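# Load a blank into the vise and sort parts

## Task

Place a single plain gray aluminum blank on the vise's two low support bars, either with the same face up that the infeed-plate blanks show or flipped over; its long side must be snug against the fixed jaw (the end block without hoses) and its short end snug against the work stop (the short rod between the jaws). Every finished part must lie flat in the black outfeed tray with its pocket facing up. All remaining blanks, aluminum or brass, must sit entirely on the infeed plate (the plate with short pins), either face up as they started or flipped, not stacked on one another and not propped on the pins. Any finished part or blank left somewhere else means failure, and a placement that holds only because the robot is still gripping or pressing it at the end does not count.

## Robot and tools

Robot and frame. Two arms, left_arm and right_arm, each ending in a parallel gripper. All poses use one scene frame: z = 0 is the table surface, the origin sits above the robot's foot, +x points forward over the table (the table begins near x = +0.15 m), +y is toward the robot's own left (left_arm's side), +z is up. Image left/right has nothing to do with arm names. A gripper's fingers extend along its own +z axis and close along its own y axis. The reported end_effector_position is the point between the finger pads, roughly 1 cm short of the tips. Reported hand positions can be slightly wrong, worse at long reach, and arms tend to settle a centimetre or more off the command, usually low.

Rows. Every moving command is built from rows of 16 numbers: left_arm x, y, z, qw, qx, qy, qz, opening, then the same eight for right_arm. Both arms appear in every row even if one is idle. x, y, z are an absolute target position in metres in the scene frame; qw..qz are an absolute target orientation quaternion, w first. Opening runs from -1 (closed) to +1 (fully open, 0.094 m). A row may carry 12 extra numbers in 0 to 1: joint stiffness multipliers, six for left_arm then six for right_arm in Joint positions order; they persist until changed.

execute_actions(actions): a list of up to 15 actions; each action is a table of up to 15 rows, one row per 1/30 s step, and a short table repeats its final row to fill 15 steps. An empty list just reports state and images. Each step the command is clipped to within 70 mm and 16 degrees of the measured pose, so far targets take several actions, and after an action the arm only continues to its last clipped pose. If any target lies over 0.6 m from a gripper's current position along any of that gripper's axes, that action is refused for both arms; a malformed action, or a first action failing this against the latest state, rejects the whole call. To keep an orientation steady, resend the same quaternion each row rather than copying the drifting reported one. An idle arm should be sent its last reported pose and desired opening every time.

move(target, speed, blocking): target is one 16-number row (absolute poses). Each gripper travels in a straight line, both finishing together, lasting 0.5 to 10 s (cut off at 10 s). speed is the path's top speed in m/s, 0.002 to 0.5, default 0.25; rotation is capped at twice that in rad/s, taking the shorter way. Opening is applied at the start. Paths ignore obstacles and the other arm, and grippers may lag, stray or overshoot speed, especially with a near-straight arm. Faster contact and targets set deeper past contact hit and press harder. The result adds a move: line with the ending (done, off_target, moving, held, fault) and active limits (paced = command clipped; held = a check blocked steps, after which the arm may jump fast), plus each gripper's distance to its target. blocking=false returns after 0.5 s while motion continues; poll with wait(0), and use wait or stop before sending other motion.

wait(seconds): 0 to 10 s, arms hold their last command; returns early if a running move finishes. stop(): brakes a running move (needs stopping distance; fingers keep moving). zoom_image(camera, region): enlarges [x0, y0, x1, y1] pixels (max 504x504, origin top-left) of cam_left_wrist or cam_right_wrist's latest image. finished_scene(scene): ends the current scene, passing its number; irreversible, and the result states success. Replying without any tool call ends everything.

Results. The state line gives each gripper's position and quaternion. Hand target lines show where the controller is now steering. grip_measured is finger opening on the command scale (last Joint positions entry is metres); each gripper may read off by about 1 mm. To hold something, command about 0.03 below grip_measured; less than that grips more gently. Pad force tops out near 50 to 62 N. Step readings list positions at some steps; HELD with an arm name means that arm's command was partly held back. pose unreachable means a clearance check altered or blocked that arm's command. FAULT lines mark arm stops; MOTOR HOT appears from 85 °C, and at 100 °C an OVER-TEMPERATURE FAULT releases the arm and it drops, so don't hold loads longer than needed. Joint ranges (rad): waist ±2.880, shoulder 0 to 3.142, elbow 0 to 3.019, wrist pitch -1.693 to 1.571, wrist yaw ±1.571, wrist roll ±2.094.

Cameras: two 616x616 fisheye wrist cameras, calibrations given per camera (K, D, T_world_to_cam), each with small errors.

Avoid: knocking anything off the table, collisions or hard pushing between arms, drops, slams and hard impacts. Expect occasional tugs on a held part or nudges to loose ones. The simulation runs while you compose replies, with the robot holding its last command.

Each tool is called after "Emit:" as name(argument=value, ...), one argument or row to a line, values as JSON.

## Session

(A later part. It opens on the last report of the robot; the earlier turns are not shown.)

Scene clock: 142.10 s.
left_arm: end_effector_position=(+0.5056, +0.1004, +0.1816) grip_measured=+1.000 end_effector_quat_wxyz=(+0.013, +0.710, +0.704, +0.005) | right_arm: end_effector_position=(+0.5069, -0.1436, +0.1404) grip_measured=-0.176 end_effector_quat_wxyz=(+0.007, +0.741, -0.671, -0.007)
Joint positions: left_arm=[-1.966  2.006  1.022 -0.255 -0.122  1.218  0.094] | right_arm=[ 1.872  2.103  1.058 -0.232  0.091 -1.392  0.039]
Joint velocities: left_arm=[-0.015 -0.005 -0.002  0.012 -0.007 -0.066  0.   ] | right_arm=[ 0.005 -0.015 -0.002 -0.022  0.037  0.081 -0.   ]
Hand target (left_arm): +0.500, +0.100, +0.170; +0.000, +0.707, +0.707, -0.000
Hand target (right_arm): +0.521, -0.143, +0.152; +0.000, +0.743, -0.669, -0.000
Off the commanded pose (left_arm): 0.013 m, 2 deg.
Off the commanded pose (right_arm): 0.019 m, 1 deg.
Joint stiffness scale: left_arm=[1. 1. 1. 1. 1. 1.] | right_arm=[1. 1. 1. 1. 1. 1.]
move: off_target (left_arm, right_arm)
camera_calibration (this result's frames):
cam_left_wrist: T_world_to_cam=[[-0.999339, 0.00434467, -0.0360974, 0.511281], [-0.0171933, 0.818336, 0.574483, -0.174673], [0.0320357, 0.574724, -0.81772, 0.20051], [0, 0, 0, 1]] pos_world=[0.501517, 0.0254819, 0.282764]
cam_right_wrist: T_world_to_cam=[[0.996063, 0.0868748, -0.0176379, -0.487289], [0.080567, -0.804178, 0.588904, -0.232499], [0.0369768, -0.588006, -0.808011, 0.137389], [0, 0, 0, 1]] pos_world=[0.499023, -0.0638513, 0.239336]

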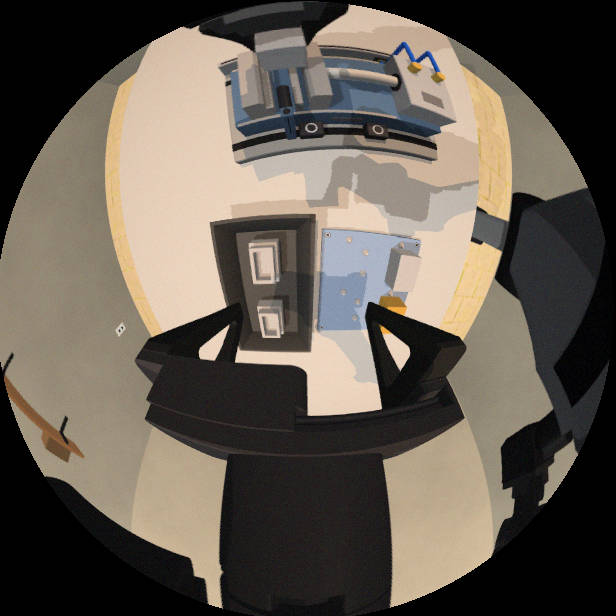

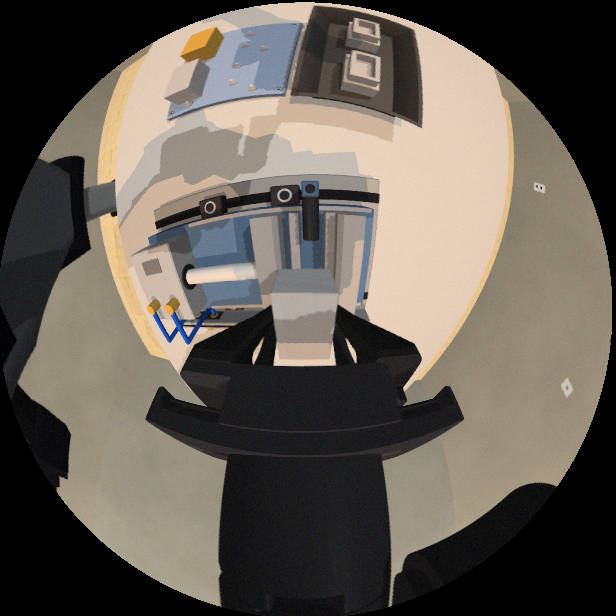

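Emit:
move(
  target=[0.50,0.10,0.17,0,0.707,0.707,0,1,0.519,-0.141,0.128,0,0.743,-0.669,0,-0.215],
  speed=0.03,
)

Emit:
zoom_image(
  camera="cam_right_wrist",
  region=[220,190,400,350],
)

Scene clock: 147.80 s.
left_arm: end_effector_position=(+0.5056, +0.1004, +0.1816) grip_measured=+1.000 end_effector_quat_wxyz=(+0.013, +0.710, +0.704, +0.005) | right_arm: end_effector_position=(+0.5089, -0.1422, +0.1321) grip_measured=-0.176 end_effector_quat_wxyz=(+0.008, +0.741, -0.671, -0.008)
Joint positions: left_arm=[-1.966  2.006  1.022 -0.255 -0.122  1.218  0.094] | right_arm=[ 1.872  2.127  1.076 -0.228  0.091 -1.392  0.039]
Joint velocities: left_arm=[-0.024 -0.024  0.007 -0.017 -0.037  0.051  0.   ] | right_arm=[-0.005 -0.005 -0.002 -0.002  0.007 -0.007 -0.001]
Hand target (left_arm): +0.500, +0.100, +0.170; +0.000, +0.707, +0.707, -0.000
Hand target (right_arm): +0.519, -0.141, +0.128; -0.000, +0.743, -0.669, -0.000
Off the commanded pose (left_arm): 0.013 m, 2 deg.
Off the commanded pose (right_arm): 0.011 m, 1 deg.
Joint stiffness scale: left_arm=[1. 1. 1. 1. 1. 1.] | right_arm=[1. 1. 1. 1. 1. 1.]
move: off_target (left_arm, right_arm)
camera_calibration (this result's frames):
cam_left_wrist: T_world_to_cam=[[-0.999339, 0.00434467, -0.0360974, 0.511281], [-0.0171933, 0.818336, 0.574483, -0.174673], [0.0320357, 0.574724, -0.81772, 0.20051], [0, 0, 0, 1]] pos_world=[0.501517, 0.0254819, 0.282764]
cam_right_wrist: T_world_to_cam=[[0.996024, 0.0870125, -0.0191298, -0.48935], [0.0815452, -0.803923, 0.589117, -0.227115], [0.0358817, -0.588334, -0.807821, 0.131894], [0, 0, 0, 1]] pos_world=[0.501192, -0.0624051, 0.230983]

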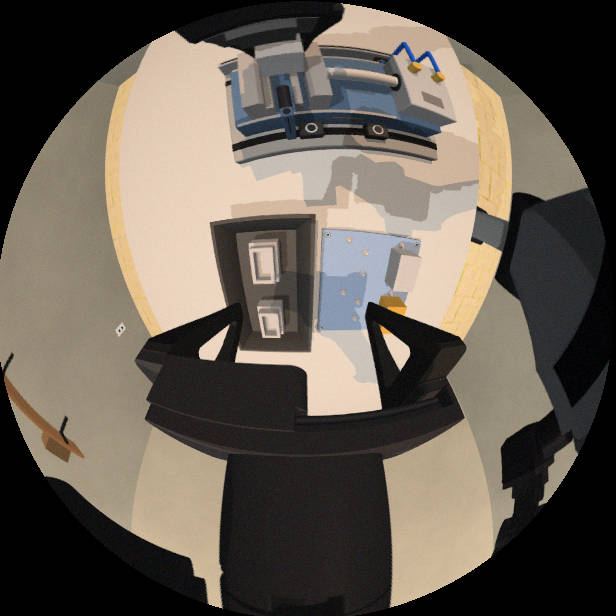

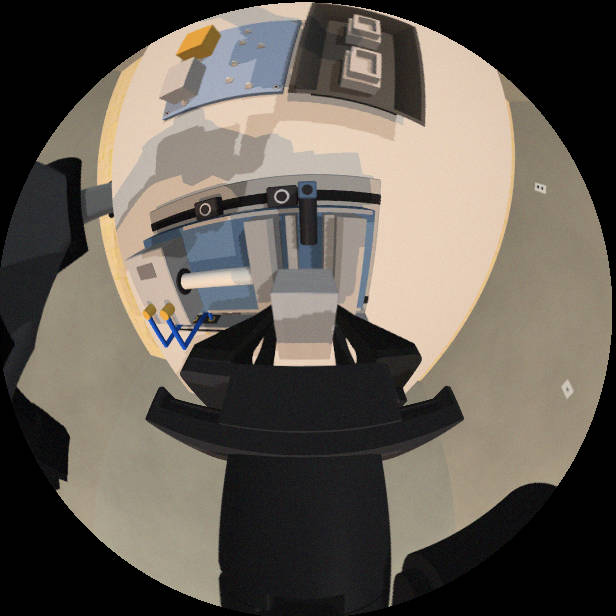

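Region (220, 190, 400, 350) of cam_right_wrist's 616x616 image, scaled by 2.800, with more detail than that image has.

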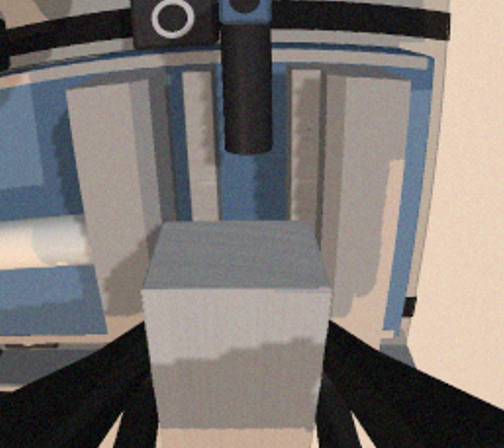

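Centred. Lower.

Emit:
move(
  target=[0.50,0.10,0.17,0,0.707,0.707,0,1,0.514,-0.141,0.112,0,0.743,-0.669,0,-0.215],
  speed=0.02,
)

Emit:
zoom_image(
  camera="cam_right_wrist",
  region=[220,190,400,350],
)

Emit:
zoom_image(
  camera="cam_left_wrist",
  region=[200,0,400,150],
)

Scene clock: 154.83 s.
left_arm: end_effector_position=(+0.5056, +0.1004, +0.1816) grip_measured=+1.000 end_effector_quat_wxyz=(+0.013, +0.710, +0.704, +0.005) | right_arm: end_effector_position=(+0.5091, -0.1409, +0.1179) grip_measured=-0.176 end_effector_quat_wxyz=(+0.004, +0.741, -0.672, -0.005)
Joint positions: left_arm=[-1.966  2.006  1.022 -0.255 -0.122  1.218  0.094] | right_arm=[ 1.872  2.164  1.09  -0.194  0.092 -1.392  0.039]
Joint velocities: left_arm=[-0.005 -0.024 -0.012 -0.002  0.007  0.007  0.   ] | right_arm=[-0.015 -0.005  0.002 -0.007  0.051 -0.037 -0.001]
Hand target (left_arm): +0.500, +0.100, +0.170; +0.000, +0.707, +0.707, -0.000
Hand target (right_arm): +0.514, -0.141, +0.112; -0.000, +0.743, -0.669, -0.000
Off the commanded pose (left_arm): 0.013 m, 2 deg.
Off the commanded pose (right_arm): 0.008 m, 1 deg.
Joint stiffness scale: left_arm=[1. 1. 1. 1. 1. 1.] | right_arm=[1. 1. 1. 1. 1. 1.]
move: off_target (left_arm)
camera_calibration (this result's frames):
cam_left_wrist: T_world_to_cam=[[-0.999339, 0.00434467, -0.0360974, 0.511281], [-0.0171933, 0.818336, 0.574483, -0.174673], [0.0320357, 0.574724, -0.81772, 0.20051], [0, 0, 0, 1]] pos_world=[0.501517, 0.0254819, 0.282764]
cam_right_wrist: T_world_to_cam=[[0.996249, 0.0860736, -0.0089158, -0.49137], [0.0748325, -0.805208, 0.588252, -0.214364], [0.0434539, -0.586713, -0.808628, 0.117679], [0, 0, 0, 1]] pos_world=[0.500454, -0.0612697, 0.216877]

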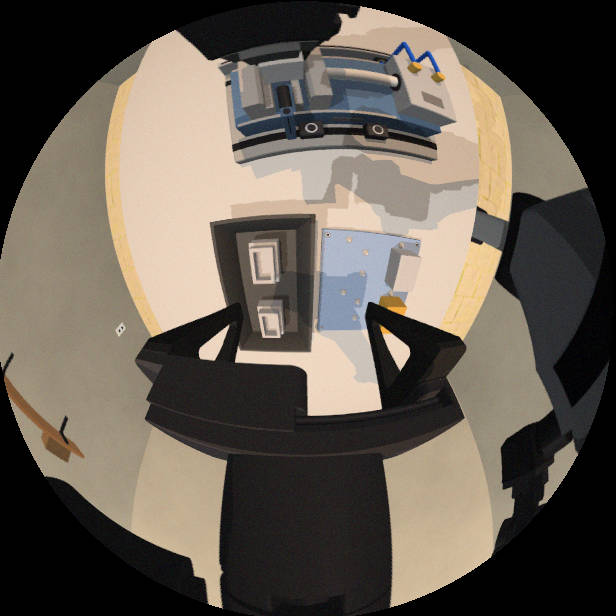

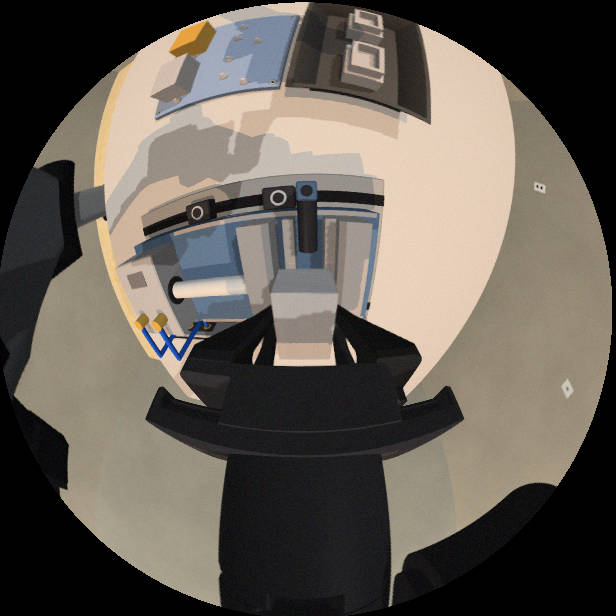

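Region (220, 190, 400, 350) of cam_right_wrist's 616x616 image, scaled by 2.800, with more detail than that image has.

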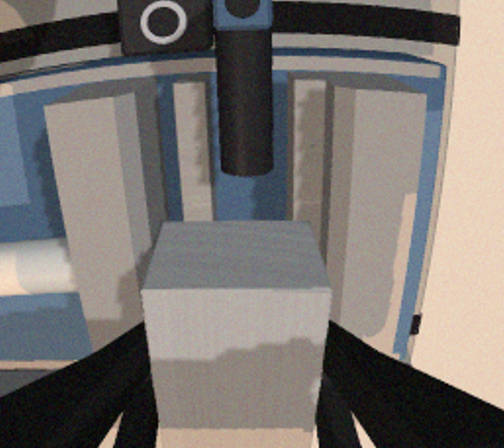

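Region (200, 0, 400, 150) of cam_left_wrist's 616x616 image, scaled by 2.520, with more detail than that image has; it fills the top 378 rows of this view, and the rest is white.

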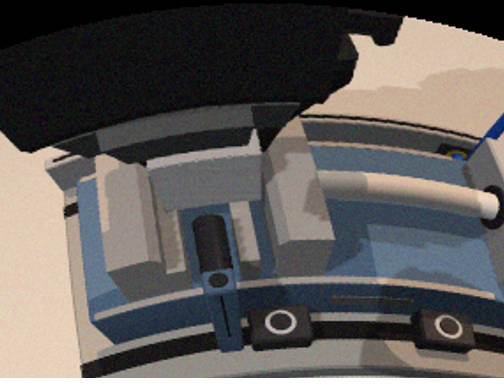

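Emit:
move(
  target=[0.50,0.10,0.17,0,0.707,0.707,0,1,0.517,-0.118,0.112,0,0.743,-0.669,0,-0.215],
  speed=0.02,
)

Emit:
move(
  target=[0.50,0.10,0.17,0,0.707,0.707,0,1,0.517,-0.118,0.104,0,0.743,-0.669,0,-0.215],
  speed=0.02,
)

Emit:
zoom_image(
  camera="cam_right_wrist",
  region=[220,190,400,350],
)

Emit:
zoom_image(
  camera="cam_left_wrist",
  region=[200,0,400,150],
)

Scene clock: 168.70 s.
left_arm: end_effector_position=(+0.5056, +0.1004, +0.1816) grip_measured=+1.000 end_effector_quat_wxyz=(+0.012, +0.710, +0.704, +0.005) | right_arm: end_effector_position=(+0.5114, -0.1278, +0.1163) grip_measured=-0.176 end_effector_quat_wxyz=(+0.002, +0.745, -0.667, +0.000)
Joint positions: left_arm=[-1.966  2.006  1.022 -0.255 -0.123  1.218  0.094] | right_arm=[ 1.898  2.173  1.105 -0.194  0.107 -1.382  0.039]
Joint velocities: left_arm=[-0.024 -0.005 -0.007 -0.012  0.037  0.007  0.   ] | right_arm=[-0.005 -0.015  0.002  0.002 -0.022 -0.022 -0.001]
Hand target (left_arm): +0.500, +0.100, +0.170; +0.000, +0.707, +0.707, +0.000
Hand target (right_arm): +0.517, -0.118, +0.112; -0.000, +0.743, -0.669, +0.000
Off the commanded pose (left_arm): 0.013 m, 2 deg.
Off the commanded pose (right_arm): 0.012 m, 0 deg.
Joint stiffness scale: left_arm=[1. 1. 1. 1. 1. 1.] | right_arm=[1. 1. 1. 1. 1. 1.]
move: off_target (left_arm, right_arm)
camera_calibration (this result's frames):
cam_left_wrist: T_world_to_cam=[[-0.999334, 0.00434745, -0.0362308, 0.511326], [-0.0172792, 0.818131, 0.574773, -0.174711], [0.0321403, 0.575016, -0.817511, 0.200354], [0, 0, 0, 1]] pos_world=[0.501527, 0.0255071, 0.282736]
cam_right_wrist: T_world_to_cam=[[0.995049, 0.0993789, 0.000807041, -0.493623], [0.079584, -0.80166, 0.592458, -0.205571], [0.0595248, -0.589461, -0.805601, 0.115076], [0, 0, 0, 1]] pos_world=[0.500689, -0.0479094, 0.214896]

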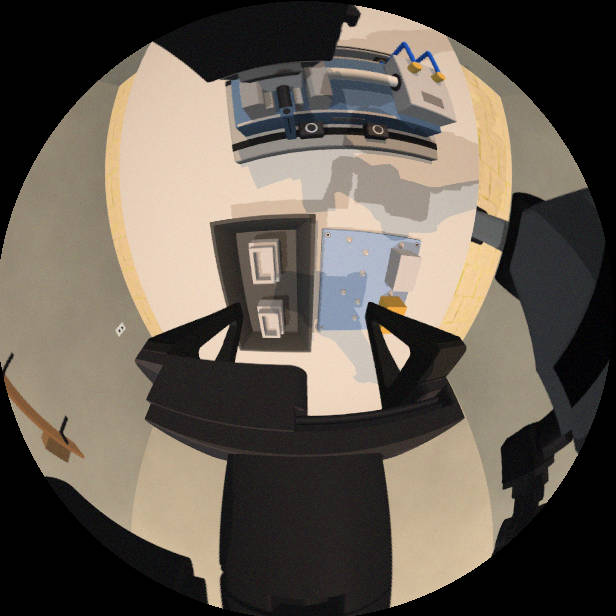

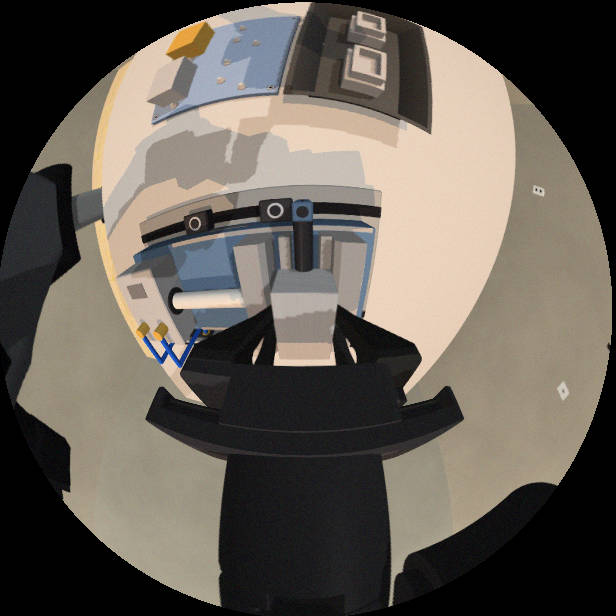

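Scene clock: 169.77 s.
left_arm: end_effector_position=(+0.5056, +0.1004, +0.1816) grip_measured=+1.000 end_effector_quat_wxyz=(+0.012, +0.710, +0.704, +0.005) | right_arm: end_effector_position=(+0.5113, -0.1278, +0.1161) grip_measured=-0.176 end_effector_quat_wxyz=(+0.002, +0.745, -0.667, +0.000)
Joint positions: left_arm=[-1.966  2.006  1.022 -0.255 -0.123  1.218  0.094] | right_arm=[ 1.898  2.174  1.106 -0.194  0.107 -1.382  0.039]
Joint velocities: left_arm=[-0.015  0.005 -0.002 -0.007  0.007 -0.022  0.   ] | right_arm=[-0.005  0.015  0.002 -0.002  0.037  0.007 -0.   ]
Hand target (left_arm): +0.500, +0.100, +0.170; +0.000, +0.707, +0.707, -0.000
Hand target (right_arm): +0.517, -0.118, +0.105; -0.000, +0.743, -0.669, +0.000
Off the commanded pose (left_arm): 0.013 m, 2 deg.
Off the commanded pose (right_arm): 0.017 m, 0 deg.
Joint stiffness scale: left_arm=[1. 1. 1. 1. 1. 1.] | right_arm=[1. 1. 1. 1. 1. 1.]
move: off_target (left_arm, right_arm)
camera_calibration (this result's frames):
cam_left_wrist: T_world_to_cam=[[-0.999334, 0.00434745, -0.0362308, 0.511326], [-0.0172792, 0.818131, 0.574773, -0.174711], [0.0321403, 0.575016, -0.817511, 0.200354], [0, 0, 0, 1]] pos_world=[0.501527, 0.0255071, 0.282736]
cam_right_wrist: T_world_to_cam=[[0.995046, 0.0994182, 0.000435224, -0.493467], [0.0798304, -0.801591, 0.592519, -0.205518], [0.0592561, -0.589549, -0.805556, 0.114972], [0, 0, 0, 1]] pos_world=[0.500616, -0.0479003, 0.214605]

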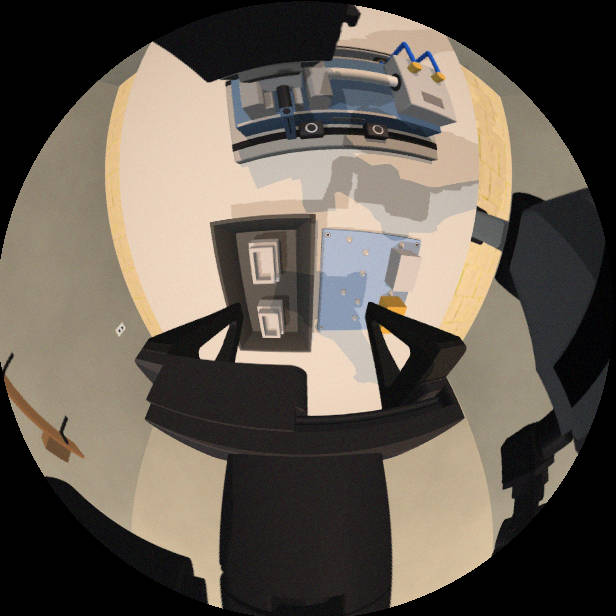

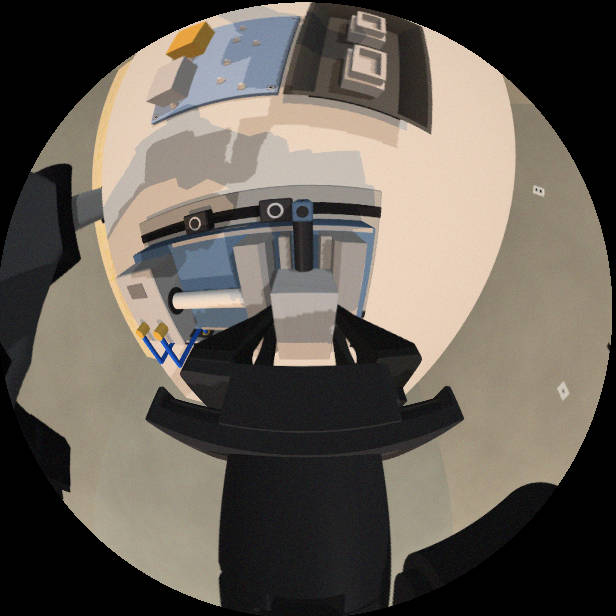

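Region (220, 190, 400, 350) of cam_right_wrist's 616x616 image, scaled by 2.800, with more detail than that image has.

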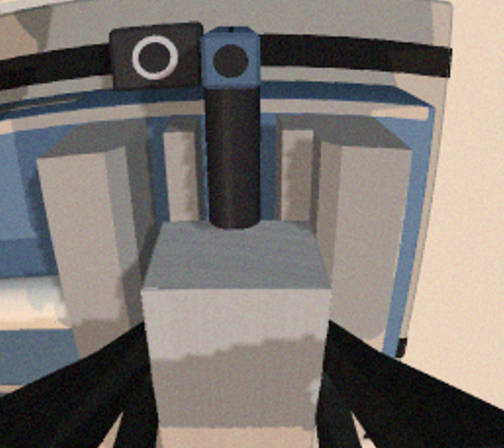

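Region (200, 0, 400, 150) of cam_left_wrist's 616x616 image, scaled by 2.520, with more detail than that image has; it fills the top 378 rows of this view, and the rest is white.

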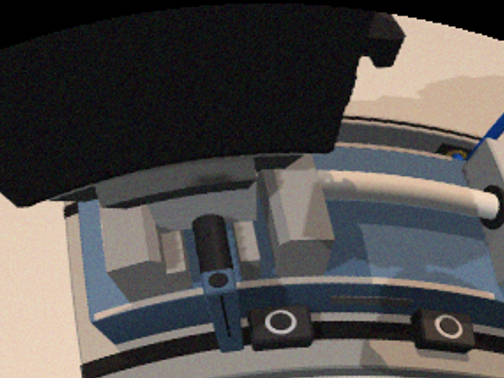

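Emit:
move(
  target=[0.50,0.10,0.17,0,0.707,0.707,0,1,0.514,-0.126,0.119,0,0.743,-0.669,0,0.1],
  speed=0.02,
)

Emit:
move(
  target=[0.50,0.10,0.17,0,0.707,0.707,0,1,0.536,-0.122,0.119,0,0.743,-0.669,0,0.1],
  speed=0.02,
)

Emit:
zoom_image(
  camera="cam_right_wrist",
  region=[220,190,400,350],
)

Scene clock: 181.23 s.
left_arm: end_effector_position=(+0.5056, +0.1004, +0.1816) grip_measured=+1.000 end_effector_quat_wxyz=(+0.012, +0.710, +0.704, +0.005) | right_arm: end_effector_position=(+0.5111, -0.1279, +0.1160) grip_measured=+0.099 end_effector_quat_wxyz=(+0.002, +0.745, -0.667, +0.000)
Joint positions: left_arm=[-1.966  2.006  1.022 -0.255 -0.123  1.218  0.094] | right_arm=[ 1.898  2.174  1.105 -0.194  0.107 -1.382  0.052]
Joint velocities: left_arm=[-0.005 -0.005  0.017 -0.002  0.007  0.022  0.   ] | right_arm=[-0.005 -0.005  0.002 -0.002  0.007 -0.095 -0.001]
Hand target (left_arm): +0.500, +0.100, +0.170; +0.000, +0.707, +0.707, -0.000
Hand target (right_arm): +0.514, -0.126, +0.119; -0.000, +0.743, -0.669, -0.000
Off the commanded pose (left_arm): 0.013 m, 2 deg.
Off the commanded pose (right_arm): 0.005 m, 0 deg.
Joint stiffness scale: left_arm=[1. 1. 1. 1. 1. 1.] | right_arm=[1. 1. 1. 1. 1. 1.]
move: off_target (left_arm)
camera_calibration (this result's frames):
cam_left_wrist: T_world_to_cam=[[-0.999334, 0.00434745, -0.0362308, 0.511326], [-0.0172792, 0.818131, 0.574773, -0.174711], [0.0321403, 0.575016, -0.817511, 0.200354], [0, 0, 0, 1]] pos_world=[0.501527, 0.0255071, 0.282736]
cam_right_wrist: T_world_to_cam=[[0.995042, 0.0994575, 0.0000634044, -0.493185], [0.0800768, -0.801521, 0.59258, -0.205662], [0.0589874, -0.589637, -0.805511, 0.115045], [0, 0, 0, 1]] pos_world=[0.500422, -0.0479569, 0.214572]

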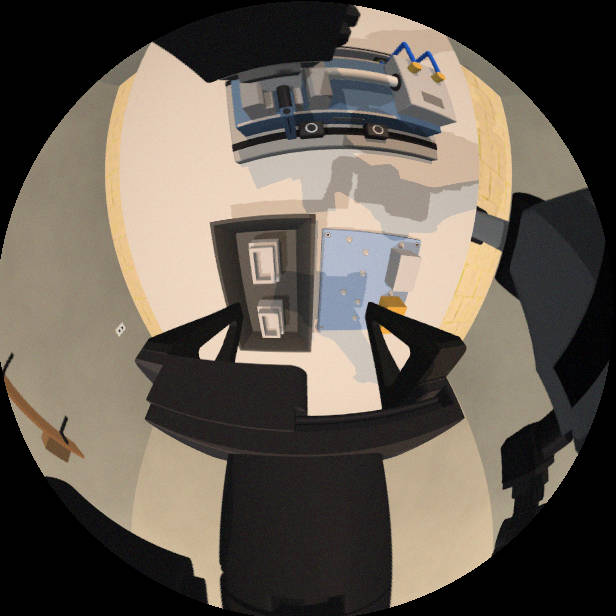

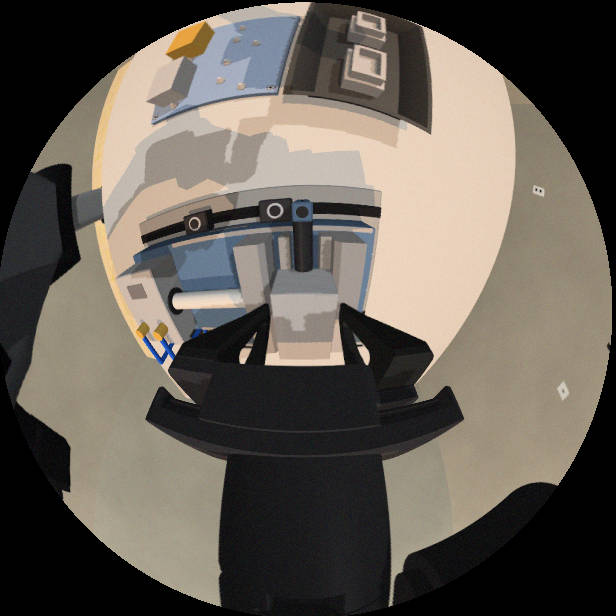

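Scene clock: 182.73 s.
left_arm: end_effector_position=(+0.5056, +0.1004, +0.1816) grip_measured=+1.000 end_effector_quat_wxyz=(+0.012, +0.710, +0.704, +0.005) | right_arm: end_effector_position=(+0.5184, -0.1259, +0.1186) grip_measured=+0.099 end_effector_quat_wxyz=(+0.010, +0.746, -0.666, -0.004)
Joint positions: left_arm=[-1.966  2.006  1.022 -0.255 -0.123  1.218  0.094] | right_arm=[ 1.898  2.174  1.137 -0.244  0.107 -1.382  0.052]
Joint velocities: left_arm=[-0.024 -0.005 -0.007  0.007 -0.022  0.022  0.   ] | right_arm=[-0.015  0.005 -0.012 -0.007  0.037 -0.007 -0.   ]
Hand target (left_arm): +0.500, +0.100, +0.170; +0.000, +0.707, +0.707, -0.000
Hand target (right_arm): +0.536, -0.122, +0.120; -0.000, +0.743, -0.669, +0.000
Off the commanded pose (left_arm): 0.013 m, 2 deg.
Off the commanded pose (right_arm): 0.018 m, 1 deg.
Joint stiffness scale: left_arm=[1. 1. 1. 1. 1. 1.] | right_arm=[1. 1. 1. 1. 1. 1.]
move: off_target (left_arm, right_arm)
camera_calibration (this result's frames):
cam_left_wrist: T_world_to_cam=[[-0.999334, 0.00434745, -0.0362308, 0.511326], [-0.0172792, 0.818131, 0.574773, -0.174711], [0.0321403, 0.575016, -0.817511, 0.200354], [0, 0, 0, 1]] pos_world=[0.501527, 0.0255071, 0.282736]
cam_right_wrist: T_world_to_cam=[[0.994708, 0.101259, -0.0174146, -0.498203], [0.0916803, -0.79823, 0.595335, -0.212093], [0.0463819, -0.593781, -0.803289, 0.12359], [0, 0, 0, 1]] pos_world=[0.509279, -0.0454657, 0.216869]

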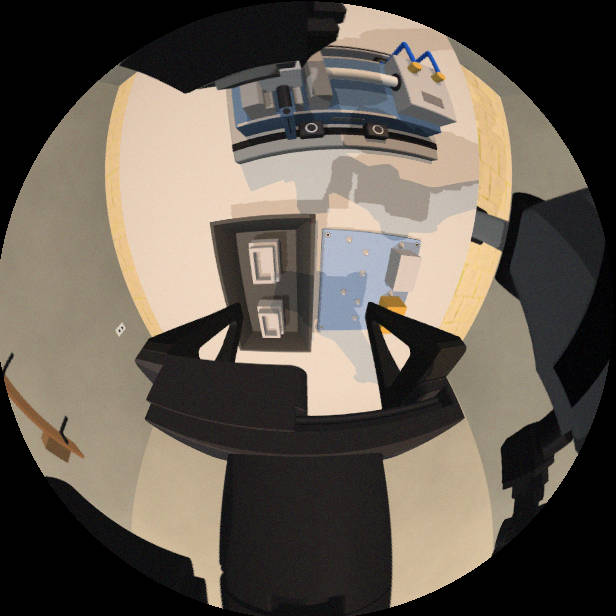

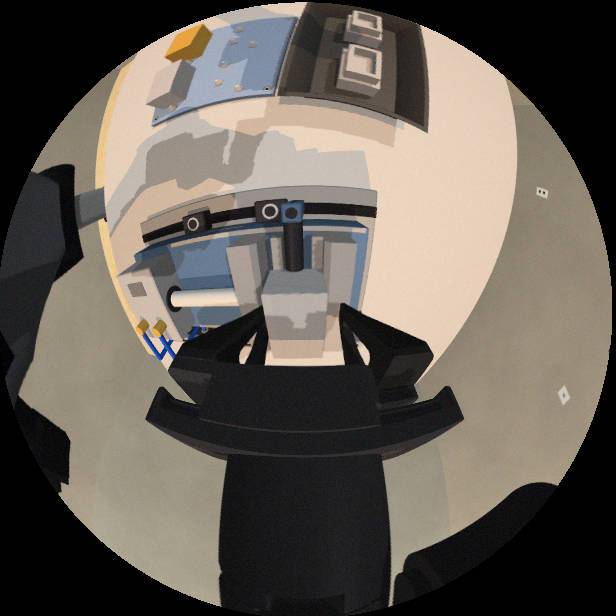

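Region (220, 190, 400, 350) of cam_right_wrist's 616x616 image, scaled by 2.800, with more detail than that image has.

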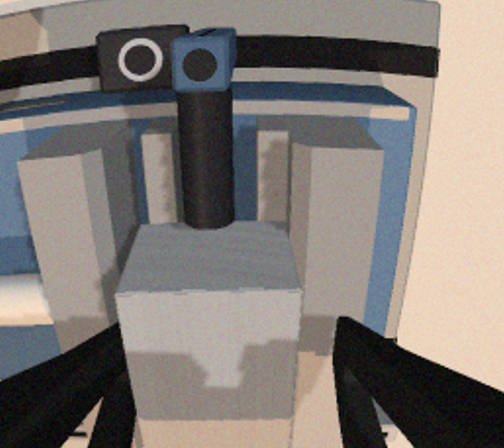

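Emit:
move(
  target=[0.50,0.10,0.17,0,0.707,0.707,0,1,0.543,-0.112,0.117,0,0.743,-0.669,0,0.1],
  speed=0.02,
)

Emit:
move(
  target=[0.50,0.10,0.17,0,0.707,0.707,0,1,0.512,-0.125,0.12,0,0.743,-0.669,0,0.6],
  speed=0.05,
)

Emit:
move(
  target=[0.50,0.10,0.17,0,0.707,0.707,0,1,0.52,-0.19,0.18,0,0.743,-0.669,0,0.6],
  speed=0.1,
)

Emit:
zoom_image(
  camera="cam_right_wrist",
  region=[230,130,390,290],
)

Emit:
zoom_image(
  camera="cam_left_wrist",
  region=[220,30,350,130],
)

Scene clock: 193.83 s.
left_arm: end_effector_position=(+0.5056, +0.1004, +0.1816) grip_measured=+1.000 end_effector_quat_wxyz=(+0.012, +0.710, +0.704, +0.005) | right_arm: end_effector_position=(+0.5190, -0.1257, +0.1186) grip_measured=+0.099 end_effector_quat_wxyz=(+0.018, +0.746, -0.665, -0.009)
Joint positions: left_arm=[-1.966  2.006  1.022 -0.255 -0.123  1.218  0.094] | right_arm=[ 1.898  2.178  1.153 -0.275  0.107 -1.382  0.052]
Joint velocities: left_arm=[-0.015  0.005  0.007  0.007  0.051  0.007  0.   ] | right_arm=[-0.005 -0.005  0.017 -0.007 -0.037  0.066  0.   ]
Hand target (left_arm): +0.500, +0.100, +0.170; +0.000, +0.707, +0.707, -0.000
Hand target (right_arm): +0.542, -0.112, +0.118; -0.000, +0.743, -0.669, -0.000
Off the commanded pose (left_arm): 0.013 m, 2 deg.
Off the commanded pose (right_arm): 0.028 m, 2 deg.
Joint stiffness scale: left_arm=[1. 1. 1. 1. 1. 1.] | right_arm=[1. 1. 1. 1. 1. 1.]
move: off_target (left_arm, right_arm)
camera_calibration (this result's frames):
cam_left_wrist: T_world_to_cam=[[-0.999334, 0.00434745, -0.0362308, 0.511326], [-0.0172792, 0.818131, 0.574773, -0.174711], [0.0321403, 0.575016, -0.817511, 0.200354], [0, 0, 0, 1]] pos_world=[0.501527, 0.0255071, 0.282736]
cam_right_wrist: T_world_to_cam=[[0.994056, 0.103002, -0.0352654, -0.496181], [0.103571, -0.794832, 0.597926, -0.218062], [0.0335574, -0.598024, -0.800775, 0.12952], [0, 0, 0, 1]] pos_world=[0.51147, -0.0447586, 0.216603]

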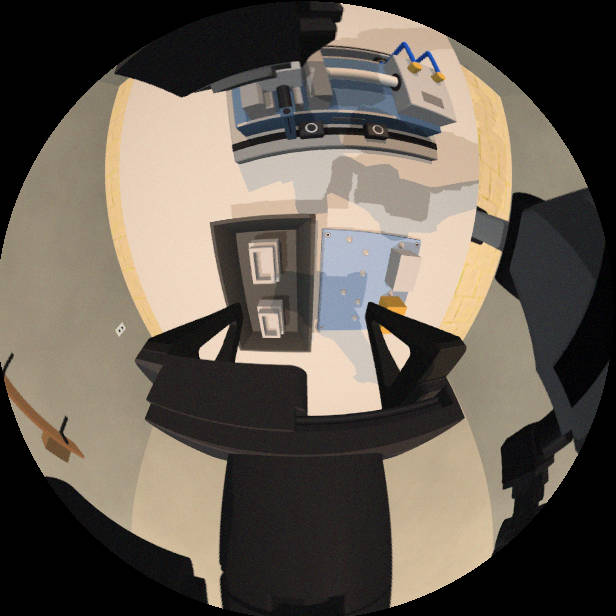

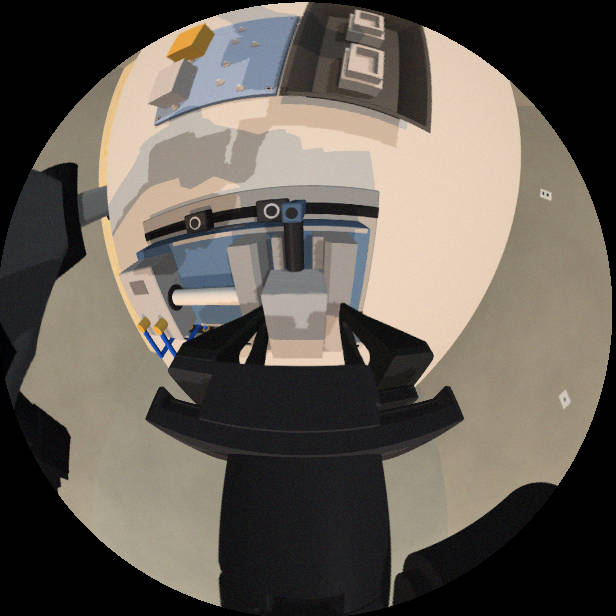

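Scene clock: 194.57 s.
left_arm: end_effector_position=(+0.5056, +0.1004, +0.1816) grip_measured=+1.000 end_effector_quat_wxyz=(+0.012, +0.710, +0.704, +0.005) | right_arm: end_effector_position=(+0.5050, -0.1297, +0.1147) grip_measured=+0.599 end_effector_quat_wxyz=(+0.013, +0.746, -0.666, -0.006)
Joint positions: left_arm=[-1.966  2.006  1.022 -0.255 -0.123  1.218  0.094] | right_arm=[ 1.898  2.178  1.106 -0.215  0.107 -1.382  0.075]
Joint velocities: left_arm=[-0.015 -0.024  0.002  0.002  0.007  0.022  0.   ] | right_arm=[ 0.005 -0.015 -0.017  0.002  0.007  0.007  0.   ]
Hand target (left_arm): +0.500, +0.100, +0.170; +0.000, +0.707, +0.707, -0.000
Hand target (right_arm): +0.512, -0.125, +0.120; +0.000, +0.743, -0.669, -0.001
Off the commanded pose (left_arm): 0.013 m, 2 deg.
Off the commanded pose (right_arm): 0.010 m, 2 deg.
Joint stiffness scale: left_arm=[1. 1. 1. 1. 1. 1.] | right_arm=[1. 1. 1. 1. 1. 1.]
move: off_target (left_arm)
camera_calibration (this result's frames):
cam_left_wrist: T_world_to_cam=[[-0.999334, 0.00434745, -0.0362308, 0.511326], [-0.0172792, 0.818131, 0.574773, -0.174711], [0.0321403, 0.575016, -0.817511, 0.200354], [0, 0, 0, 1]] pos_world=[0.501527, 0.0255071, 0.282736]
cam_right_wrist: T_world_to_cam=[[0.994538, 0.101814, -0.0229931, -0.483748], [0.0953919, -0.797172, 0.596169, -0.213391], [0.0423687, -0.595106, -0.80253, 0.120679], [0, 0, 0, 1]] pos_world=[0.496348, -0.0490402, 0.212942]

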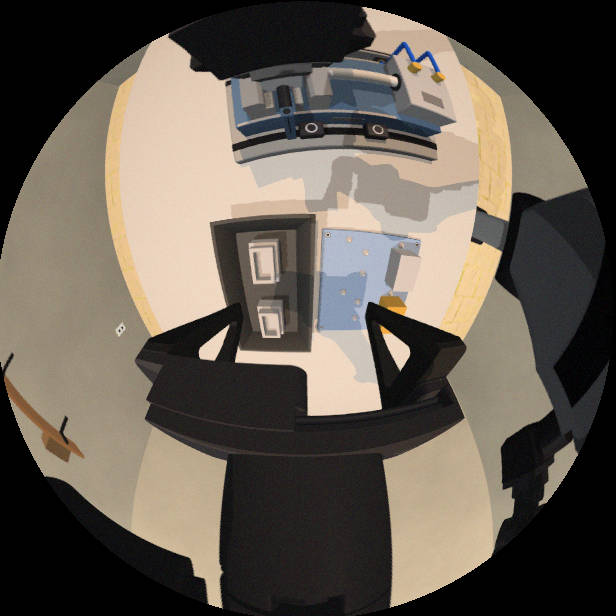

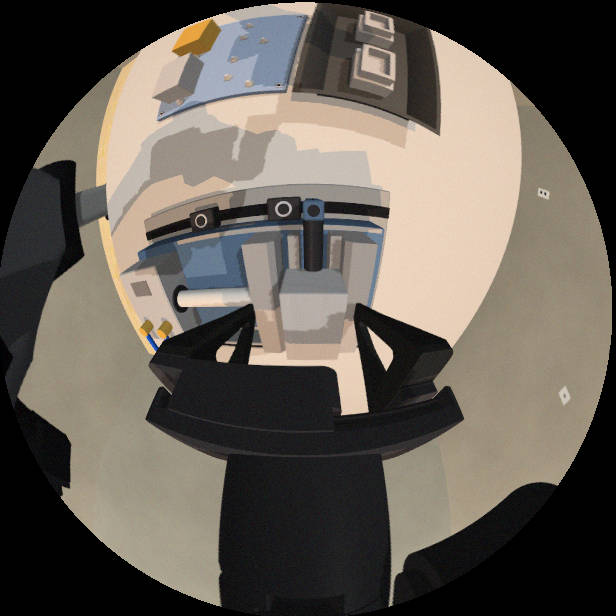

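Scene clock: 195.87 s.
left_arm: end_effector_position=(+0.5056, +0.1004, +0.1816) grip_measured=+1.000 end_effector_quat_wxyz=(+0.012, +0.710, +0.704, +0.005) | right_arm: end_effector_position=(+0.5229, -0.1875, +0.1757) grip_measured=+0.599 end_effector_quat_wxyz=(-0.005, +0.738, -0.675, +0.004)
Joint positions: left_arm=[-1.966  2.006  1.022 -0.255 -0.123  1.218  0.094] | right_arm=[ 1.783  1.995  1.003 -0.244  0.069 -1.469  0.075]
Joint velocities: left_arm=[ 0.015 -0.005 -0.002 -0.002 -0.022 -0.037  0.   ] | right_arm=[-0.005 -0.005 -0.002  0.002 -0.037 -0.007  0.001]
Hand target (left_arm): +0.500, +0.100, +0.170; +0.000, +0.707, +0.707, -0.000
Hand target (right_arm): +0.520, -0.189, +0.179; -0.001, +0.743, -0.669, -0.000
Off the commanded pose (left_arm): 0.013 m, 2 deg.
Off the commanded pose (right_arm): 0.006 m, 1 deg.
Joint stiffness scale: left_arm=[1. 1. 1. 1. 1. 1.] | right_arm=[1. 1. 1. 1. 1. 1.]
move: off_target (left_arm)
camera_calibration (this result's frames):
cam_left_wrist: T_world_to_cam=[[-0.999334, 0.00434745, -0.0362308, 0.511326], [-0.0172792, 0.818131, 0.574773, -0.174711], [0.0321403, 0.575016, -0.817511, 0.200354], [0, 0, 0, 1]] pos_world=[0.501527, 0.0255071, 0.282736]
cam_right_wrist: T_world_to_cam=[[0.996938, 0.0763932, 0.016686, -0.507229], [0.051941, -0.80648, 0.588976, -0.275311], [0.0584507, -0.586306, -0.807979, 0.128645], [0, 0, 0, 1]] pos_world=[0.512457, -0.107859, 0.274557]

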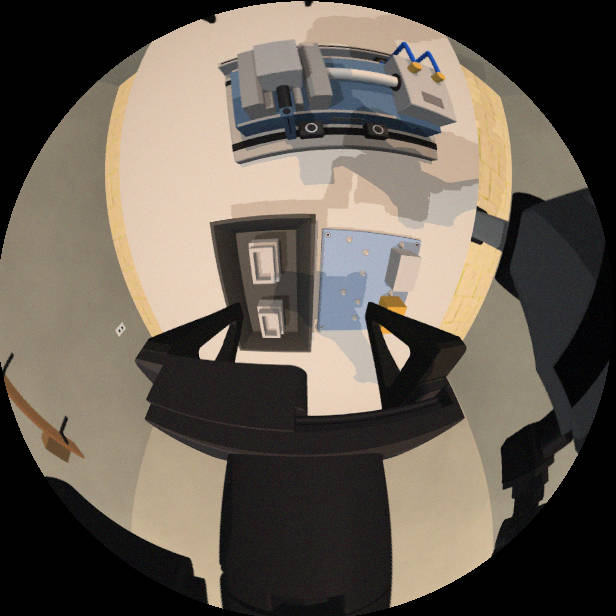

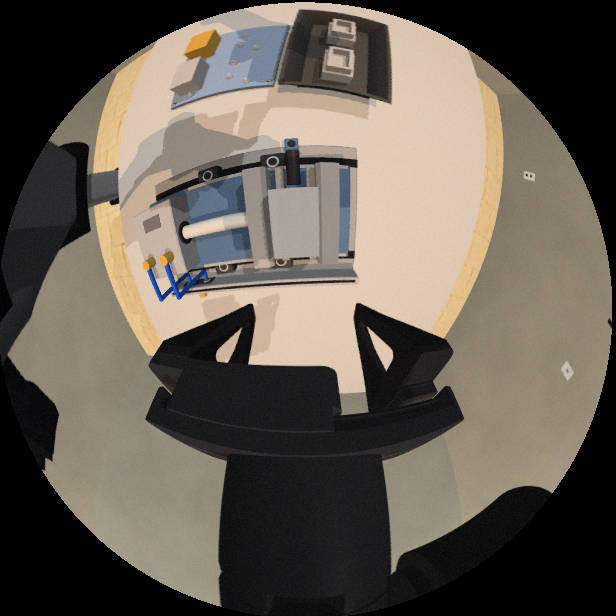

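Region (230, 130, 390, 290) of cam_right_wrist's 616x616 image, scaled by 3.150, with more detail than that image has.

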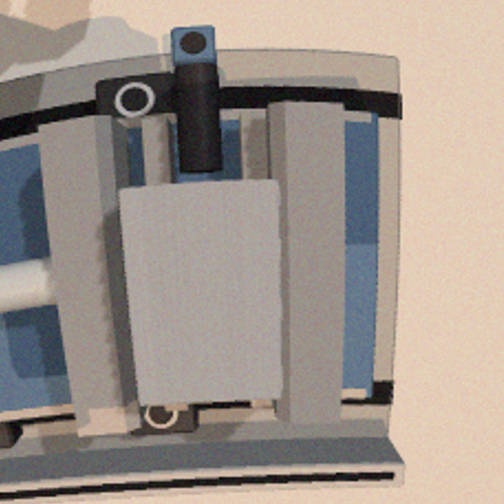

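Region (220, 30, 350, 130) of cam_left_wrist's 616x616 image, scaled by 3.877, with more detail than that image has; it fills the top 388 rows of this view, and the rest is white.

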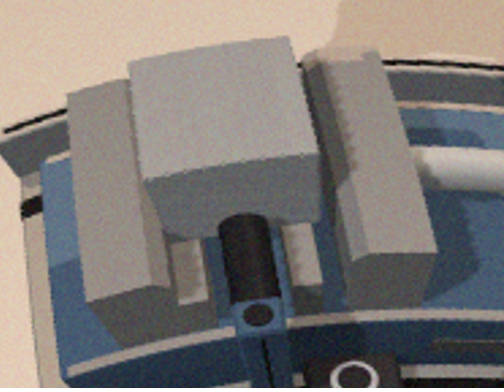

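Emit:
move(
  target=[0.50,0.10,0.17,0,0.707,0.707,0,1,0.522,-0.176,0.112,0,0.743,-0.669,0,-1],
  speed=0.05,
)

Emit:
move(
  target=[0.50,0.10,0.17,0,0.707,0.707,0,1,0.524,-0.145,0.114,0,0.743,-0.669,0,-1],
  speed=0.02,
)

Emit:
zoom_image(
  camera="cam_right_wrist",
  region=[230,160,390,320],
)

Scene clock: 205.57 s.
left_arm: end_effector_position=(+0.5056, +0.1004, +0.1816) grip_measured=+1.000 end_effector_quat_wxyz=(+0.012, +0.710, +0.704, +0.005) | right_arm: end_effector_position=(+0.5188, -0.1809, +0.1200) grip_measured=-0.994 end_effector_quat_wxyz=(+0.005, +0.741, -0.672, -0.004)
Joint positions: left_arm=[-1.966  2.006  1.022 -0.255 -0.123  1.218  0.094] | right_arm=[ 1.79   2.149  1.081 -0.195  0.069 -1.471  0.   ]
Joint velocities: left_arm=[-0.005 -0.015  0.007 -0.012  0.037 -0.007  0.   ] | right_arm=[-0.005  0.005 -0.002  0.002  0.022  0.022 -0.001]
Hand target (left_arm): +0.500, +0.100, +0.170; +0.000, +0.707, +0.707, -0.000
Hand target (right_arm): +0.522, -0.176, +0.113; +0.000, +0.743, -0.669, -0.000
Off the commanded pose (left_arm): 0.013 m, 2 deg.
Off the commanded pose (right_arm): 0.010 m, 1 deg.
Joint stiffness scale: left_arm=[1. 1. 1. 1. 1. 1.] | right_arm=[1. 1. 1. 1. 1. 1.]
move: off_target (left_arm)
camera_calibration (this result's frames):
cam_left_wrist: T_world_to_cam=[[-0.999334, 0.00434745, -0.0362308, 0.511326], [-0.0172792, 0.818131, 0.574773, -0.174711], [0.0321403, 0.575016, -0.817511, 0.200354], [0, 0, 0, 1]] pos_world=[0.501527, 0.0255071, 0.282736]
cam_right_wrist: T_world_to_cam=[[0.996233, 0.0862355, -0.00917062, -0.497461], [0.0750165, -0.803879, 0.590043, -0.24859], [0.0435106, -0.588508, -0.807319, 0.0950287], [0, 0, 0, 1]] pos_world=[0.5101, -0.101013, 0.218836]

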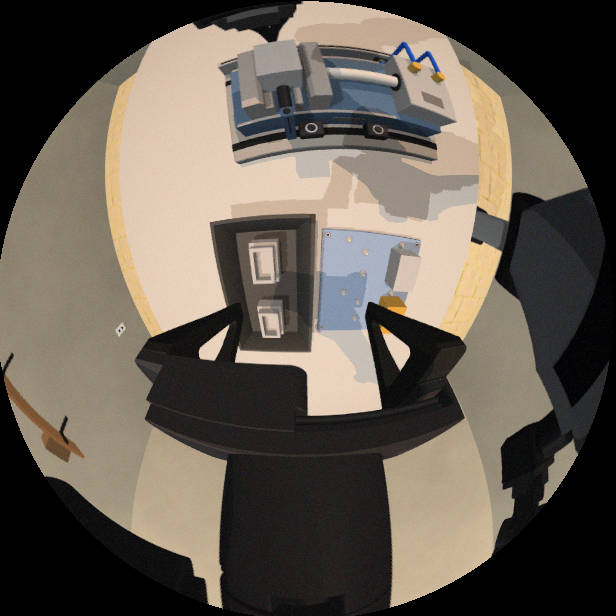

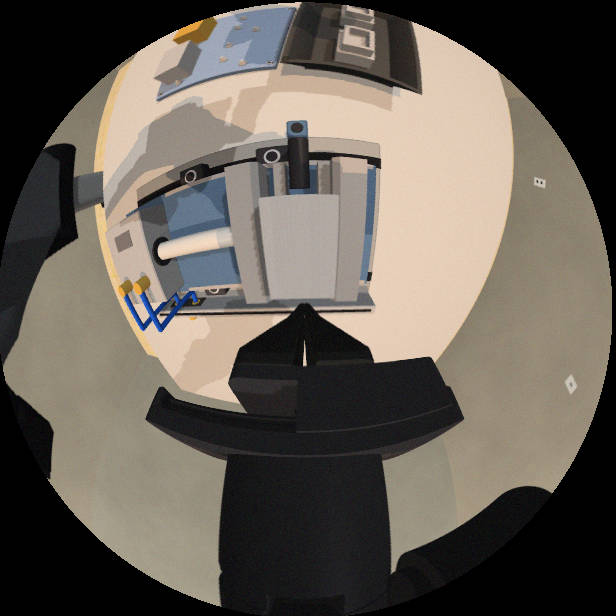

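Scene clock: 207.63 s.
left_arm: end_effector_position=(+0.5056, +0.1004, +0.1816) grip_measured=+1.000 end_effector_quat_wxyz=(+0.012, +0.710, +0.704, +0.005) | right_arm: end_effector_position=(+0.5253, -0.1675, +0.1222) grip_measured=-0.994 end_effector_quat_wxyz=(+0.005, +0.739, -0.674, +0.010)
Joint positions: left_arm=[-1.966  2.006  1.022 -0.255 -0.123  1.218  0.094] | right_arm=[ 1.822  2.149  1.095 -0.195  0.103 -1.435  0.   ]
Joint velocities: left_arm=[-0.005 -0.005  0.002 -0.002 -0.007 -0.037  0.   ] | right_arm=[ 0.015 -0.005 -0.002 -0.012  0.007  0.022 -0.001]
Hand target (left_arm): +0.500, +0.100, +0.170; +0.000, +0.707, +0.707, -0.000
Hand target (right_arm): +0.523, -0.146, +0.115; +0.000, +0.743, -0.669, +0.000
Off the commanded pose (left_arm): 0.013 m, 2 deg.
Off the commanded pose (right_arm): 0.024 m, 2 deg.
Joint stiffness scale: left_arm=[1. 1. 1. 1. 1. 1.] | right_arm=[1. 1. 1. 1. 1. 1.]
move: off_target (left_arm, right_arm)
camera_calibration (this result's frames):
cam_left_wrist: T_world_to_cam=[[-0.999334, 0.00434745, -0.0362308, 0.511326], [-0.0172792, 0.818131, 0.574773, -0.174711], [0.0321403, 0.575016, -0.817511, 0.200354], [0, 0, 0, 1]] pos_world=[0.501527, 0.0255071, 0.282736]
cam_right_wrist: T_world_to_cam=[[0.996753, 0.0798359, 0.0104943, -0.508866], [0.0570904, -0.792577, 0.607094, -0.230428], [0.0567854, -0.604523, -0.794561, 0.0931909], [0, 0, 0, 1]] pos_world=[0.515077, -0.0856699, 0.219277]

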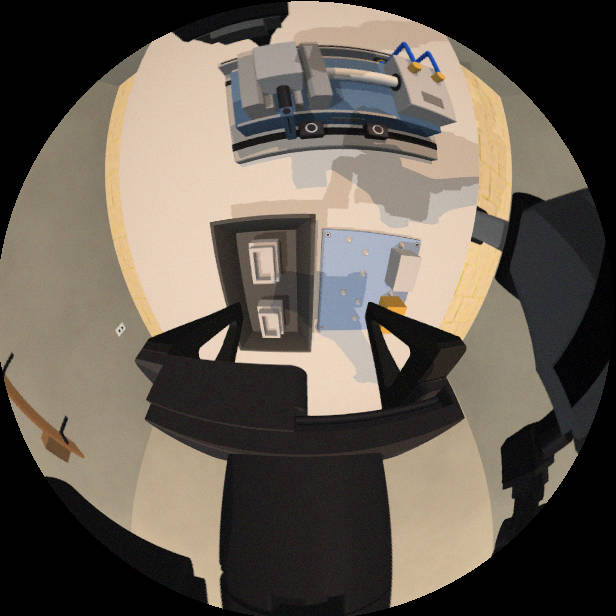

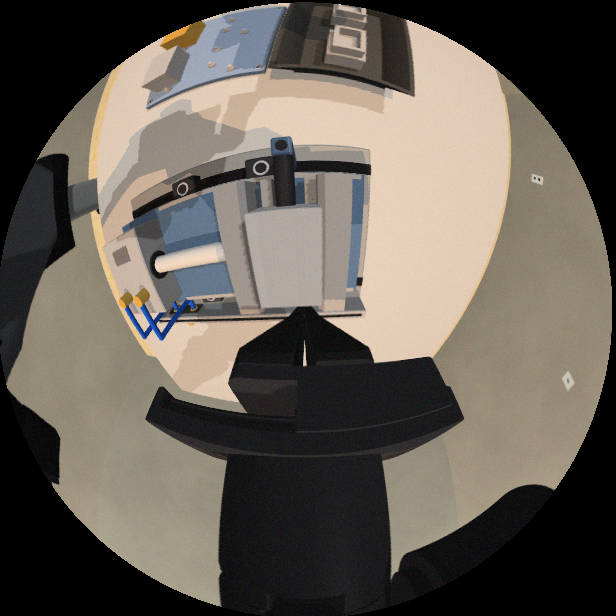

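Region (230, 160, 390, 320) of cam_right_wrist's 616x616 image, scaled by 3.150, with more detail than that image has.

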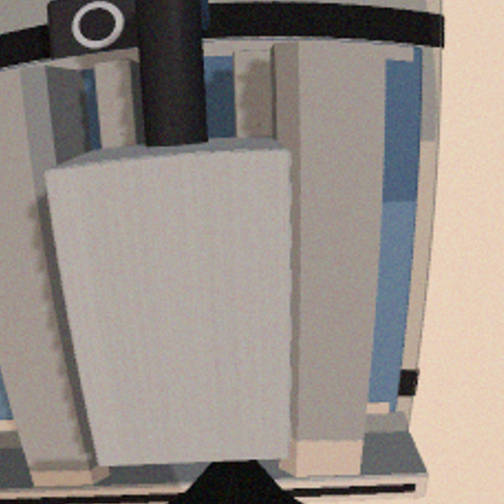

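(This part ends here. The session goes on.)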